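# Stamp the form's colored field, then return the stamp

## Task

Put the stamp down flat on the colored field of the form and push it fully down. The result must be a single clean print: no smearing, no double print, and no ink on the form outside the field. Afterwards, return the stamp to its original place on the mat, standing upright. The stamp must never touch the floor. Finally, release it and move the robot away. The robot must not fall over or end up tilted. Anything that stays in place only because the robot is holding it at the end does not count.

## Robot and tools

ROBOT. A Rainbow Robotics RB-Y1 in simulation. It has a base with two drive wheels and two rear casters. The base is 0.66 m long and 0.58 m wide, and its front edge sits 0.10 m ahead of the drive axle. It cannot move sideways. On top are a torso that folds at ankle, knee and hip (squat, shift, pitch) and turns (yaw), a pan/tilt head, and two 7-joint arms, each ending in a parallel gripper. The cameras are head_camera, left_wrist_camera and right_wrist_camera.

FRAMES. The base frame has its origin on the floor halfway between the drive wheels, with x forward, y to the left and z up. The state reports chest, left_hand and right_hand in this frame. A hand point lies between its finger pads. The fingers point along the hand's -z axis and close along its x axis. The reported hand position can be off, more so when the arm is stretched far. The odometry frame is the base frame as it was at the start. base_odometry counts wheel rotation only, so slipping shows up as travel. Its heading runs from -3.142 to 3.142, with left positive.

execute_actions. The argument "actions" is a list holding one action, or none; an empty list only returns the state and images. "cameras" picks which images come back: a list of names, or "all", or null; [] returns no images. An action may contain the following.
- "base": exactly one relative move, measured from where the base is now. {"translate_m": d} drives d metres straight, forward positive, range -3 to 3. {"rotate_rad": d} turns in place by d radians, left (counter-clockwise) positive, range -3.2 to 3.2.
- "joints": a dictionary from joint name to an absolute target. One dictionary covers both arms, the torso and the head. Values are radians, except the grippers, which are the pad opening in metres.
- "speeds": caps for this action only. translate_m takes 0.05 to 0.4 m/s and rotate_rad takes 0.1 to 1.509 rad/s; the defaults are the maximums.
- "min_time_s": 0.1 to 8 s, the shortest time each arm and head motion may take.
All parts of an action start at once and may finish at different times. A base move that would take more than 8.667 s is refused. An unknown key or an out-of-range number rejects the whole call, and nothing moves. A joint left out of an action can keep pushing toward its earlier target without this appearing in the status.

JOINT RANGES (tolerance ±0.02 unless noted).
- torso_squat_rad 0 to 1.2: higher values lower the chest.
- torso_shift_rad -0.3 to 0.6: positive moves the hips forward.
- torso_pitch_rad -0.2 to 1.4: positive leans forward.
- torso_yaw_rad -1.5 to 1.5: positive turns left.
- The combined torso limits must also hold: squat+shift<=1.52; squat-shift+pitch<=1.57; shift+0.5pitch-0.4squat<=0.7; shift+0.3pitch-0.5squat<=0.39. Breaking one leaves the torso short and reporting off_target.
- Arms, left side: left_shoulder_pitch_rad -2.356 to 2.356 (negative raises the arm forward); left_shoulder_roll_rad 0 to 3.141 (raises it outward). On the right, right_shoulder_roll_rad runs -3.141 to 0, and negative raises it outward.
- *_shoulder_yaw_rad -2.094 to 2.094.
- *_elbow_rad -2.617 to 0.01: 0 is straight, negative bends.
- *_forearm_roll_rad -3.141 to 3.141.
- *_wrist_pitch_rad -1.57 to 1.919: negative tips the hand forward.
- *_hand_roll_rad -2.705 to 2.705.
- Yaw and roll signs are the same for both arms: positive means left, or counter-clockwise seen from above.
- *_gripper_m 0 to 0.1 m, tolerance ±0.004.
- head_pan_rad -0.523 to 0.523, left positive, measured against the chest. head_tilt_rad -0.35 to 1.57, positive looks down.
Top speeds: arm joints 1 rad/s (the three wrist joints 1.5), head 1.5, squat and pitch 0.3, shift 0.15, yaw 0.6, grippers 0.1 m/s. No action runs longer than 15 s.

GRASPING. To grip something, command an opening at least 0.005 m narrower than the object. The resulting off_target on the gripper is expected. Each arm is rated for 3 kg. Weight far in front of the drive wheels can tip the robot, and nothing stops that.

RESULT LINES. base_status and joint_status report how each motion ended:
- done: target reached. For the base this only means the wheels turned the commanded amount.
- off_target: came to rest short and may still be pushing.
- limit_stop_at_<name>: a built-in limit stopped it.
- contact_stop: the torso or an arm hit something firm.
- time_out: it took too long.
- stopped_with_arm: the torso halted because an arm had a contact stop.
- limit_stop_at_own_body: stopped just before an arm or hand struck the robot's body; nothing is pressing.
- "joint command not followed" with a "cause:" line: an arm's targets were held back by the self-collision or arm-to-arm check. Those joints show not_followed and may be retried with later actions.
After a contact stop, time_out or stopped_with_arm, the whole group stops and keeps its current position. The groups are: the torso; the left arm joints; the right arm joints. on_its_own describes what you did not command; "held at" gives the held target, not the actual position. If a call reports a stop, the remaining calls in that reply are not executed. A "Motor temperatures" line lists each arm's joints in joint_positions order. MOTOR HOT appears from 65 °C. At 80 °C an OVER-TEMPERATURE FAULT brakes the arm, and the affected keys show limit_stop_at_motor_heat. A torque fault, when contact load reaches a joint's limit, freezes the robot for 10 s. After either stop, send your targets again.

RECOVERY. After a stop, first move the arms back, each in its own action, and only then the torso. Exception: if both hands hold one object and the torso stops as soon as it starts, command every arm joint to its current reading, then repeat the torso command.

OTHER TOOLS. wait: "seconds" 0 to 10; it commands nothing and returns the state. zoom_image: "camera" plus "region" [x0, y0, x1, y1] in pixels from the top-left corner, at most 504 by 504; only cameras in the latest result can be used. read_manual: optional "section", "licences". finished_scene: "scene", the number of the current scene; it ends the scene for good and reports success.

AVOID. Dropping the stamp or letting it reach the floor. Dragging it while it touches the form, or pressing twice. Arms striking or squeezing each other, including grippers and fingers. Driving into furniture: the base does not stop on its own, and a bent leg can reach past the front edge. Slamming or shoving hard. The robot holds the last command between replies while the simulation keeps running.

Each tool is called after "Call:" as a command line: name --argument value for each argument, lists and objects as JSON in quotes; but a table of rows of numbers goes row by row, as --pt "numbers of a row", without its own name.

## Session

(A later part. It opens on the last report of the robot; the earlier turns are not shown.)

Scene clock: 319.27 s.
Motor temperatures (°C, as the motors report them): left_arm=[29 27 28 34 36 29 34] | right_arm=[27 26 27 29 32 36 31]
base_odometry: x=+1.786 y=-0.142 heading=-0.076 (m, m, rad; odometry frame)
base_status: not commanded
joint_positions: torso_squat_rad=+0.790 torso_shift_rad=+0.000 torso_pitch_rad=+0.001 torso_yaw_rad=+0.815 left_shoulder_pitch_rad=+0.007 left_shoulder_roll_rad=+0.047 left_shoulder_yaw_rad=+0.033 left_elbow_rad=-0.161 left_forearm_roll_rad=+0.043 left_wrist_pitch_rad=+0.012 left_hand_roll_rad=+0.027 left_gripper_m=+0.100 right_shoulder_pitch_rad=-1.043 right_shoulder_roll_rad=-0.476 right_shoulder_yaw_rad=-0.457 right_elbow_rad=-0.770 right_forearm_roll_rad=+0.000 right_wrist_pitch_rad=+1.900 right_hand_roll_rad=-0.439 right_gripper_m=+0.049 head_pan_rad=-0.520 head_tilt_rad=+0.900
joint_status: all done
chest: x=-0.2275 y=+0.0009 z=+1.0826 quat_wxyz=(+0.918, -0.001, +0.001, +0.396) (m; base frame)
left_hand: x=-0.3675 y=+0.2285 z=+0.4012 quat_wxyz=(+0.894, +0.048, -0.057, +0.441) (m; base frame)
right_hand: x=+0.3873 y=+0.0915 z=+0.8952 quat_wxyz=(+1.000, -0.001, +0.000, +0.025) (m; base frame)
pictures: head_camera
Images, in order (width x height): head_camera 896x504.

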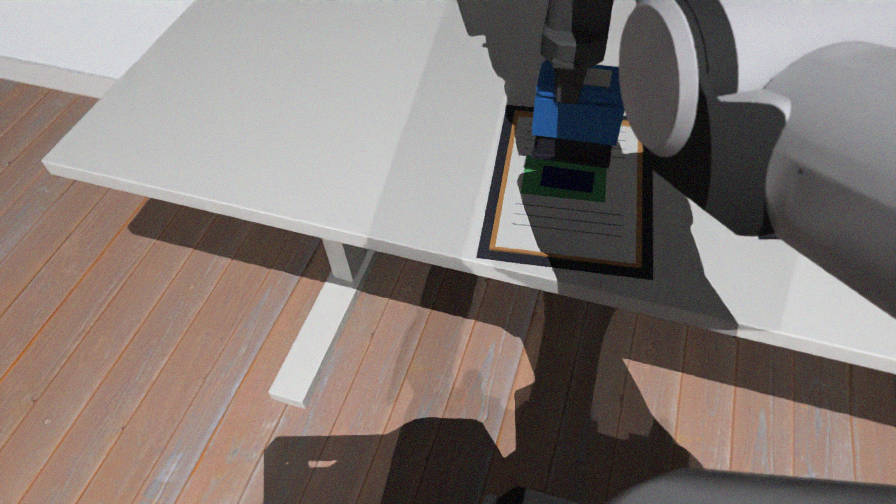

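Call:
execute_actions --actions '[{"base": {"translate_m": 0.1114}, "joints": {"torso_yaw_rad": 0.3294, "right_hand_roll_rad": 0.0167, "head_pan_rad": -0.5}}]' --cameras '["head_camera"]'

Scene clock: 325.73 s.
Motor temperatures (°C, as the motors report them): left_arm=[29 27 28 34 36 29 34] | right_arm=[27 26 27 29 32 36 31]
base_odometry: x=+1.897 y=-0.150 heading=-0.077 (m, m, rad; odometry frame)
base_status: done
joint_positions: torso_squat_rad=+0.790 torso_shift_rad=+0.000 torso_pitch_rad=+0.001 torso_yaw_rad=+0.329 left_shoulder_pitch_rad=+0.007 left_shoulder_roll_rad=+0.047 left_shoulder_yaw_rad=+0.033 left_elbow_rad=-0.161 left_forearm_roll_rad=+0.043 left_wrist_pitch_rad=+0.012 left_hand_roll_rad=+0.027 left_gripper_m=+0.100 right_shoulder_pitch_rad=-1.042 right_shoulder_roll_rad=-0.476 right_shoulder_yaw_rad=-0.457 right_elbow_rad=-0.770 right_forearm_roll_rad=+0.000 right_wrist_pitch_rad=+1.900 right_hand_roll_rad=+0.017 right_gripper_m=+0.049 head_pan_rad=-0.500 head_tilt_rad=+0.900
joint_status: all done
chest: x=-0.2276 y=+0.0009 z=+1.0826 quat_wxyz=(+0.986, -0.001, +0.000, +0.164) (m; base frame)
left_hand: x=-0.2447 y=+0.2672 z=+0.4011 quat_wxyz=(+0.974, +0.033, -0.068, +0.213) (m; base frame)
right_hand: x=+0.3585 y=-0.2059 z=+0.8956 quat_wxyz=(+1.000, -0.001, +0.000, +0.010) (m; base frame)
pictures: head_camera
Images, in order (width x height): head_camera 896x504.

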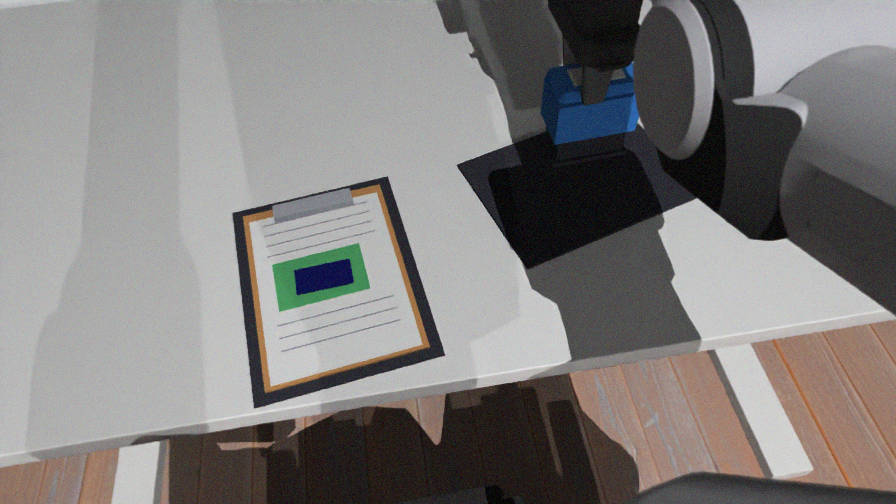

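Call:
zoom_image --camera "head_camera" --region '[240, 220, 400, 330]'

Region (240, 220, 400, 330) of head_camera's 896x504 image, scaled by 3.150, with more detail than that image has; it fills the top 346 rows of this view, and the rest is white.

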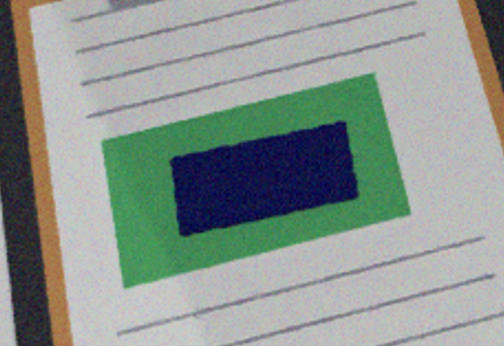

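There is one print, well inside the field. Next I'll set the stamp back on the mat.

Call:
execute_actions --actions '[{"joints": {"torso_squat_rad": 0.884}}]' --cameras '[]'

Call:
execute_actions --actions '[{"joints": {"right_gripper_m": 0.1}}]' --cameras '["head_camera"]'

Scene clock: 334.70 s.
Motor temperatures (°C, as the motors report them): left_arm=[29 27 28 34 36 29 34] | right_arm=[27 26 27 29 32 36 31]
base_odometry: x=+1.897 y=-0.150 heading=-0.077 (m, m, rad; odometry frame)
base_status: not commanded
joint_positions: torso_squat_rad=+0.884 torso_shift_rad=+0.000 torso_pitch_rad=+0.000 torso_yaw_rad=+0.329 left_shoulder_pitch_rad=+0.007 left_shoulder_roll_rad=+0.047 left_shoulder_yaw_rad=+0.033 left_elbow_rad=-0.161 left_forearm_roll_rad=+0.043 left_wrist_pitch_rad=+0.012 left_hand_roll_rad=+0.027 left_gripper_m=+0.100 right_shoulder_pitch_rad=-1.042 right_shoulder_roll_rad=-0.476 right_shoulder_yaw_rad=-0.457 right_elbow_rad=-0.770 right_forearm_roll_rad=+0.000 right_wrist_pitch_rad=+1.900 right_hand_roll_rad=+0.017 right_gripper_m=+0.049 head_pan_rad=-0.500 head_tilt_rad=+0.900
joint_status: all done
chest: x=-0.2277 y=+0.0009 z=+1.0338 quat_wxyz=(+0.986, -0.001, +0.000, +0.164) (m; base frame)
left_hand: x=-0.2446 y=+0.2672 z=+0.3522 quat_wxyz=(+0.974, +0.033, -0.068, +0.213) (m; base frame)
right_hand: x=+0.3584 y=-0.2059 z=+0.8469 quat_wxyz=(+1.000, -0.001, +0.000, +0.010) (m; base frame)
pictures: none
No camera images: the call's "cameras" was empty. Leave "cameras" out to get every camera's image.

Scene clock: 335.90 s.
Motor temperatures (°C, as the motors report them): left_arm=[29 27 28 34 36 29 34] | right_arm=[27 26 27 29 32 36 31]
base_odometry: x=+1.897 y=-0.150 heading=-0.077 (m, m, rad; odometry frame)
base_status: not commanded
joint_positions: torso_squat_rad=+0.884 torso_shift_rad=+0.000 torso_pitch_rad=+0.000 torso_yaw_rad=+0.329 left_shoulder_pitch_rad=+0.007 left_shoulder_roll_rad=+0.047 left_shoulder_yaw_rad=+0.033 left_elbow_rad=-0.161 left_forearm_roll_rad=+0.043 left_wrist_pitch_rad=+0.012 left_hand_roll_rad=+0.027 left_gripper_m=+0.100 right_shoulder_pitch_rad=-1.042 right_shoulder_roll_rad=-0.476 right_shoulder_yaw_rad=-0.457 right_elbow_rad=-0.770 right_forearm_roll_rad=+0.000 right_wrist_pitch_rad=+1.900 right_hand_roll_rad=+0.017 right_gripper_m=+0.100 head_pan_rad=-0.500 head_tilt_rad=+0.900
joint_status: all done
chest: x=-0.2277 y=+0.0009 z=+1.0338 quat_wxyz=(+0.986, -0.001, +0.000, +0.164) (m; base frame)
left_hand: x=-0.2446 y=+0.2672 z=+0.3522 quat_wxyz=(+0.974, +0.033, -0.068, +0.213) (m; base frame)
right_hand: x=+0.3584 y=-0.2059 z=+0.8469 quat_wxyz=(+1.000, -0.001, +0.000, +0.010) (m; base frame)
pictures: head_camera
Images, in order (width x height): head_camera 896x504.

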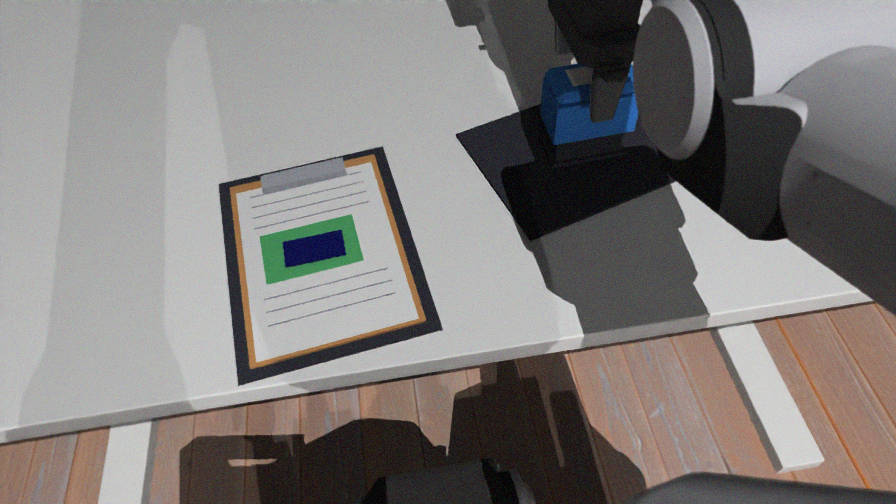

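Released. Lift vertically clear of the stamp, then back off.

Call:
execute_actions --actions '[{"joints": {"torso_squat_rad": 0.72}}]' --cameras '[]'

Call:
execute_actions --actions '[{"base": {"translate_m": -0.4}, "joints": {"head_tilt_rad": 0.7, "head_pan_rad": -0.33}}]' --cameras '["head_camera"]'

Scene clock: 344.00 s.
Motor temperatures (°C, as the motors report them): left_arm=[29 27 28 34 36 29 34] | right_arm=[28 26 27 29 32 36 31]
base_odometry: x=+1.897 y=-0.150 heading=-0.077 (m, m, rad; odometry frame)
base_status: not commanded
joint_positions: torso_squat_rad=+0.720 torso_shift_rad=+0.000 torso_pitch_rad=+0.001 torso_yaw_rad=+0.329 left_shoulder_pitch_rad=+0.007 left_shoulder_roll_rad=+0.047 left_shoulder_yaw_rad=+0.033 left_elbow_rad=-0.161 left_forearm_roll_rad=+0.043 left_wrist_pitch_rad=+0.012 left_hand_roll_rad=+0.027 left_gripper_m=+0.100 right_shoulder_pitch_rad=-1.043 right_shoulder_roll_rad=-0.476 right_shoulder_yaw_rad=-0.457 right_elbow_rad=-0.770 right_forearm_roll_rad=+0.000 right_wrist_pitch_rad=+1.900 right_hand_roll_rad=+0.017 right_gripper_m=+0.100 head_pan_rad=-0.500 head_tilt_rad=+0.900
joint_status: all done
chest: x=-0.2276 y=+0.0009 z=+1.1162 quat_wxyz=(+0.986, -0.001, +0.000, +0.164) (m; base frame)
left_hand: x=-0.2446 y=+0.2673 z=+0.4347 quat_wxyz=(+0.974, +0.033, -0.068, +0.213) (m; base frame)
right_hand: x=+0.3586 y=-0.2058 z=+0.9293 quat_wxyz=(+1.000, -0.001, +0.000, +0.010) (m; base frame)
pictures: none
No camera images: the call's "cameras" was empty. Leave "cameras" out to get every camera's image.

Scene clock: 346.63 s.
Motor temperatures (°C, as the motors report them): left_arm=[29 27 28 34 36 29 34] | right_arm=[28 26 27 29 32 36 31]
base_odometry: x=+1.498 y=-0.119 heading=-0.078 (m, m, rad; odometry frame)
base_status: done
joint_positions: torso_squat_rad=+0.720 torso_shift_rad=+0.000 torso_pitch_rad=+0.000 torso_yaw_rad=+0.329 left_shoulder_pitch_rad=+0.007 left_shoulder_roll_rad=+0.047 left_shoulder_yaw_rad=+0.033 left_elbow_rad=-0.161 left_forearm_roll_rad=+0.043 left_wrist_pitch_rad=+0.012 left_hand_roll_rad=+0.027 left_gripper_m=+0.100 right_shoulder_pitch_rad=-1.043 right_shoulder_roll_rad=-0.476 right_shoulder_yaw_rad=-0.457 right_elbow_rad=-0.770 right_forearm_roll_rad=+0.000 right_wrist_pitch_rad=+1.900 right_hand_roll_rad=+0.017 right_gripper_m=+0.100 head_pan_rad=-0.330 head_tilt_rad=+0.700
joint_status: all done
chest: x=-0.2277 y=+0.0009 z=+1.1162 quat_wxyz=(+0.986, -0.001, +0.000, +0.164) (m; base frame)
left_hand: x=-0.2446 y=+0.2672 z=+0.4346 quat_wxyz=(+0.974, +0.033, -0.068, +0.213) (m; base frame)
right_hand: x=+0.3585 y=-0.2058 z=+0.9294 quat_wxyz=(+1.000, -0.001, +0.000, +0.010) (m; base frame)
pictures: head_camera
Images, in order (width x height): head_camera 896x504.

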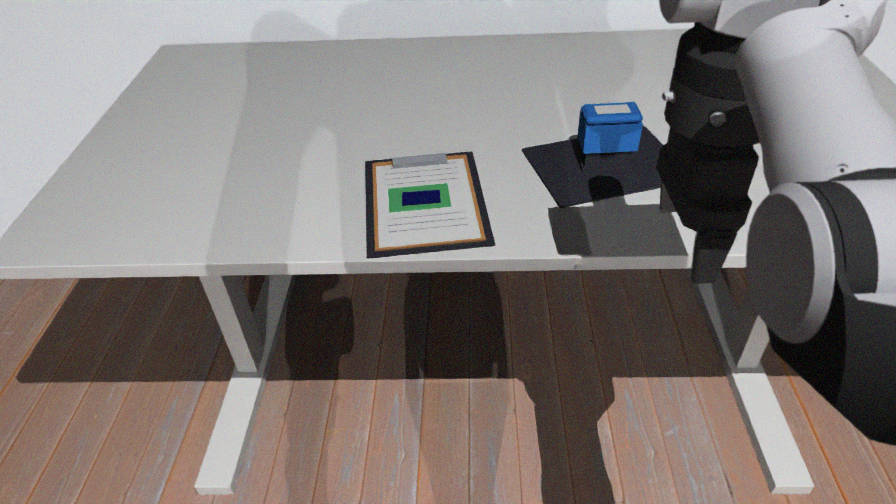

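The stamp is upright on its mat, there is one clean print inside the field, and the robot is clear and level.

Call:
finished_scene --scene 2

The scene is finished: the task was done.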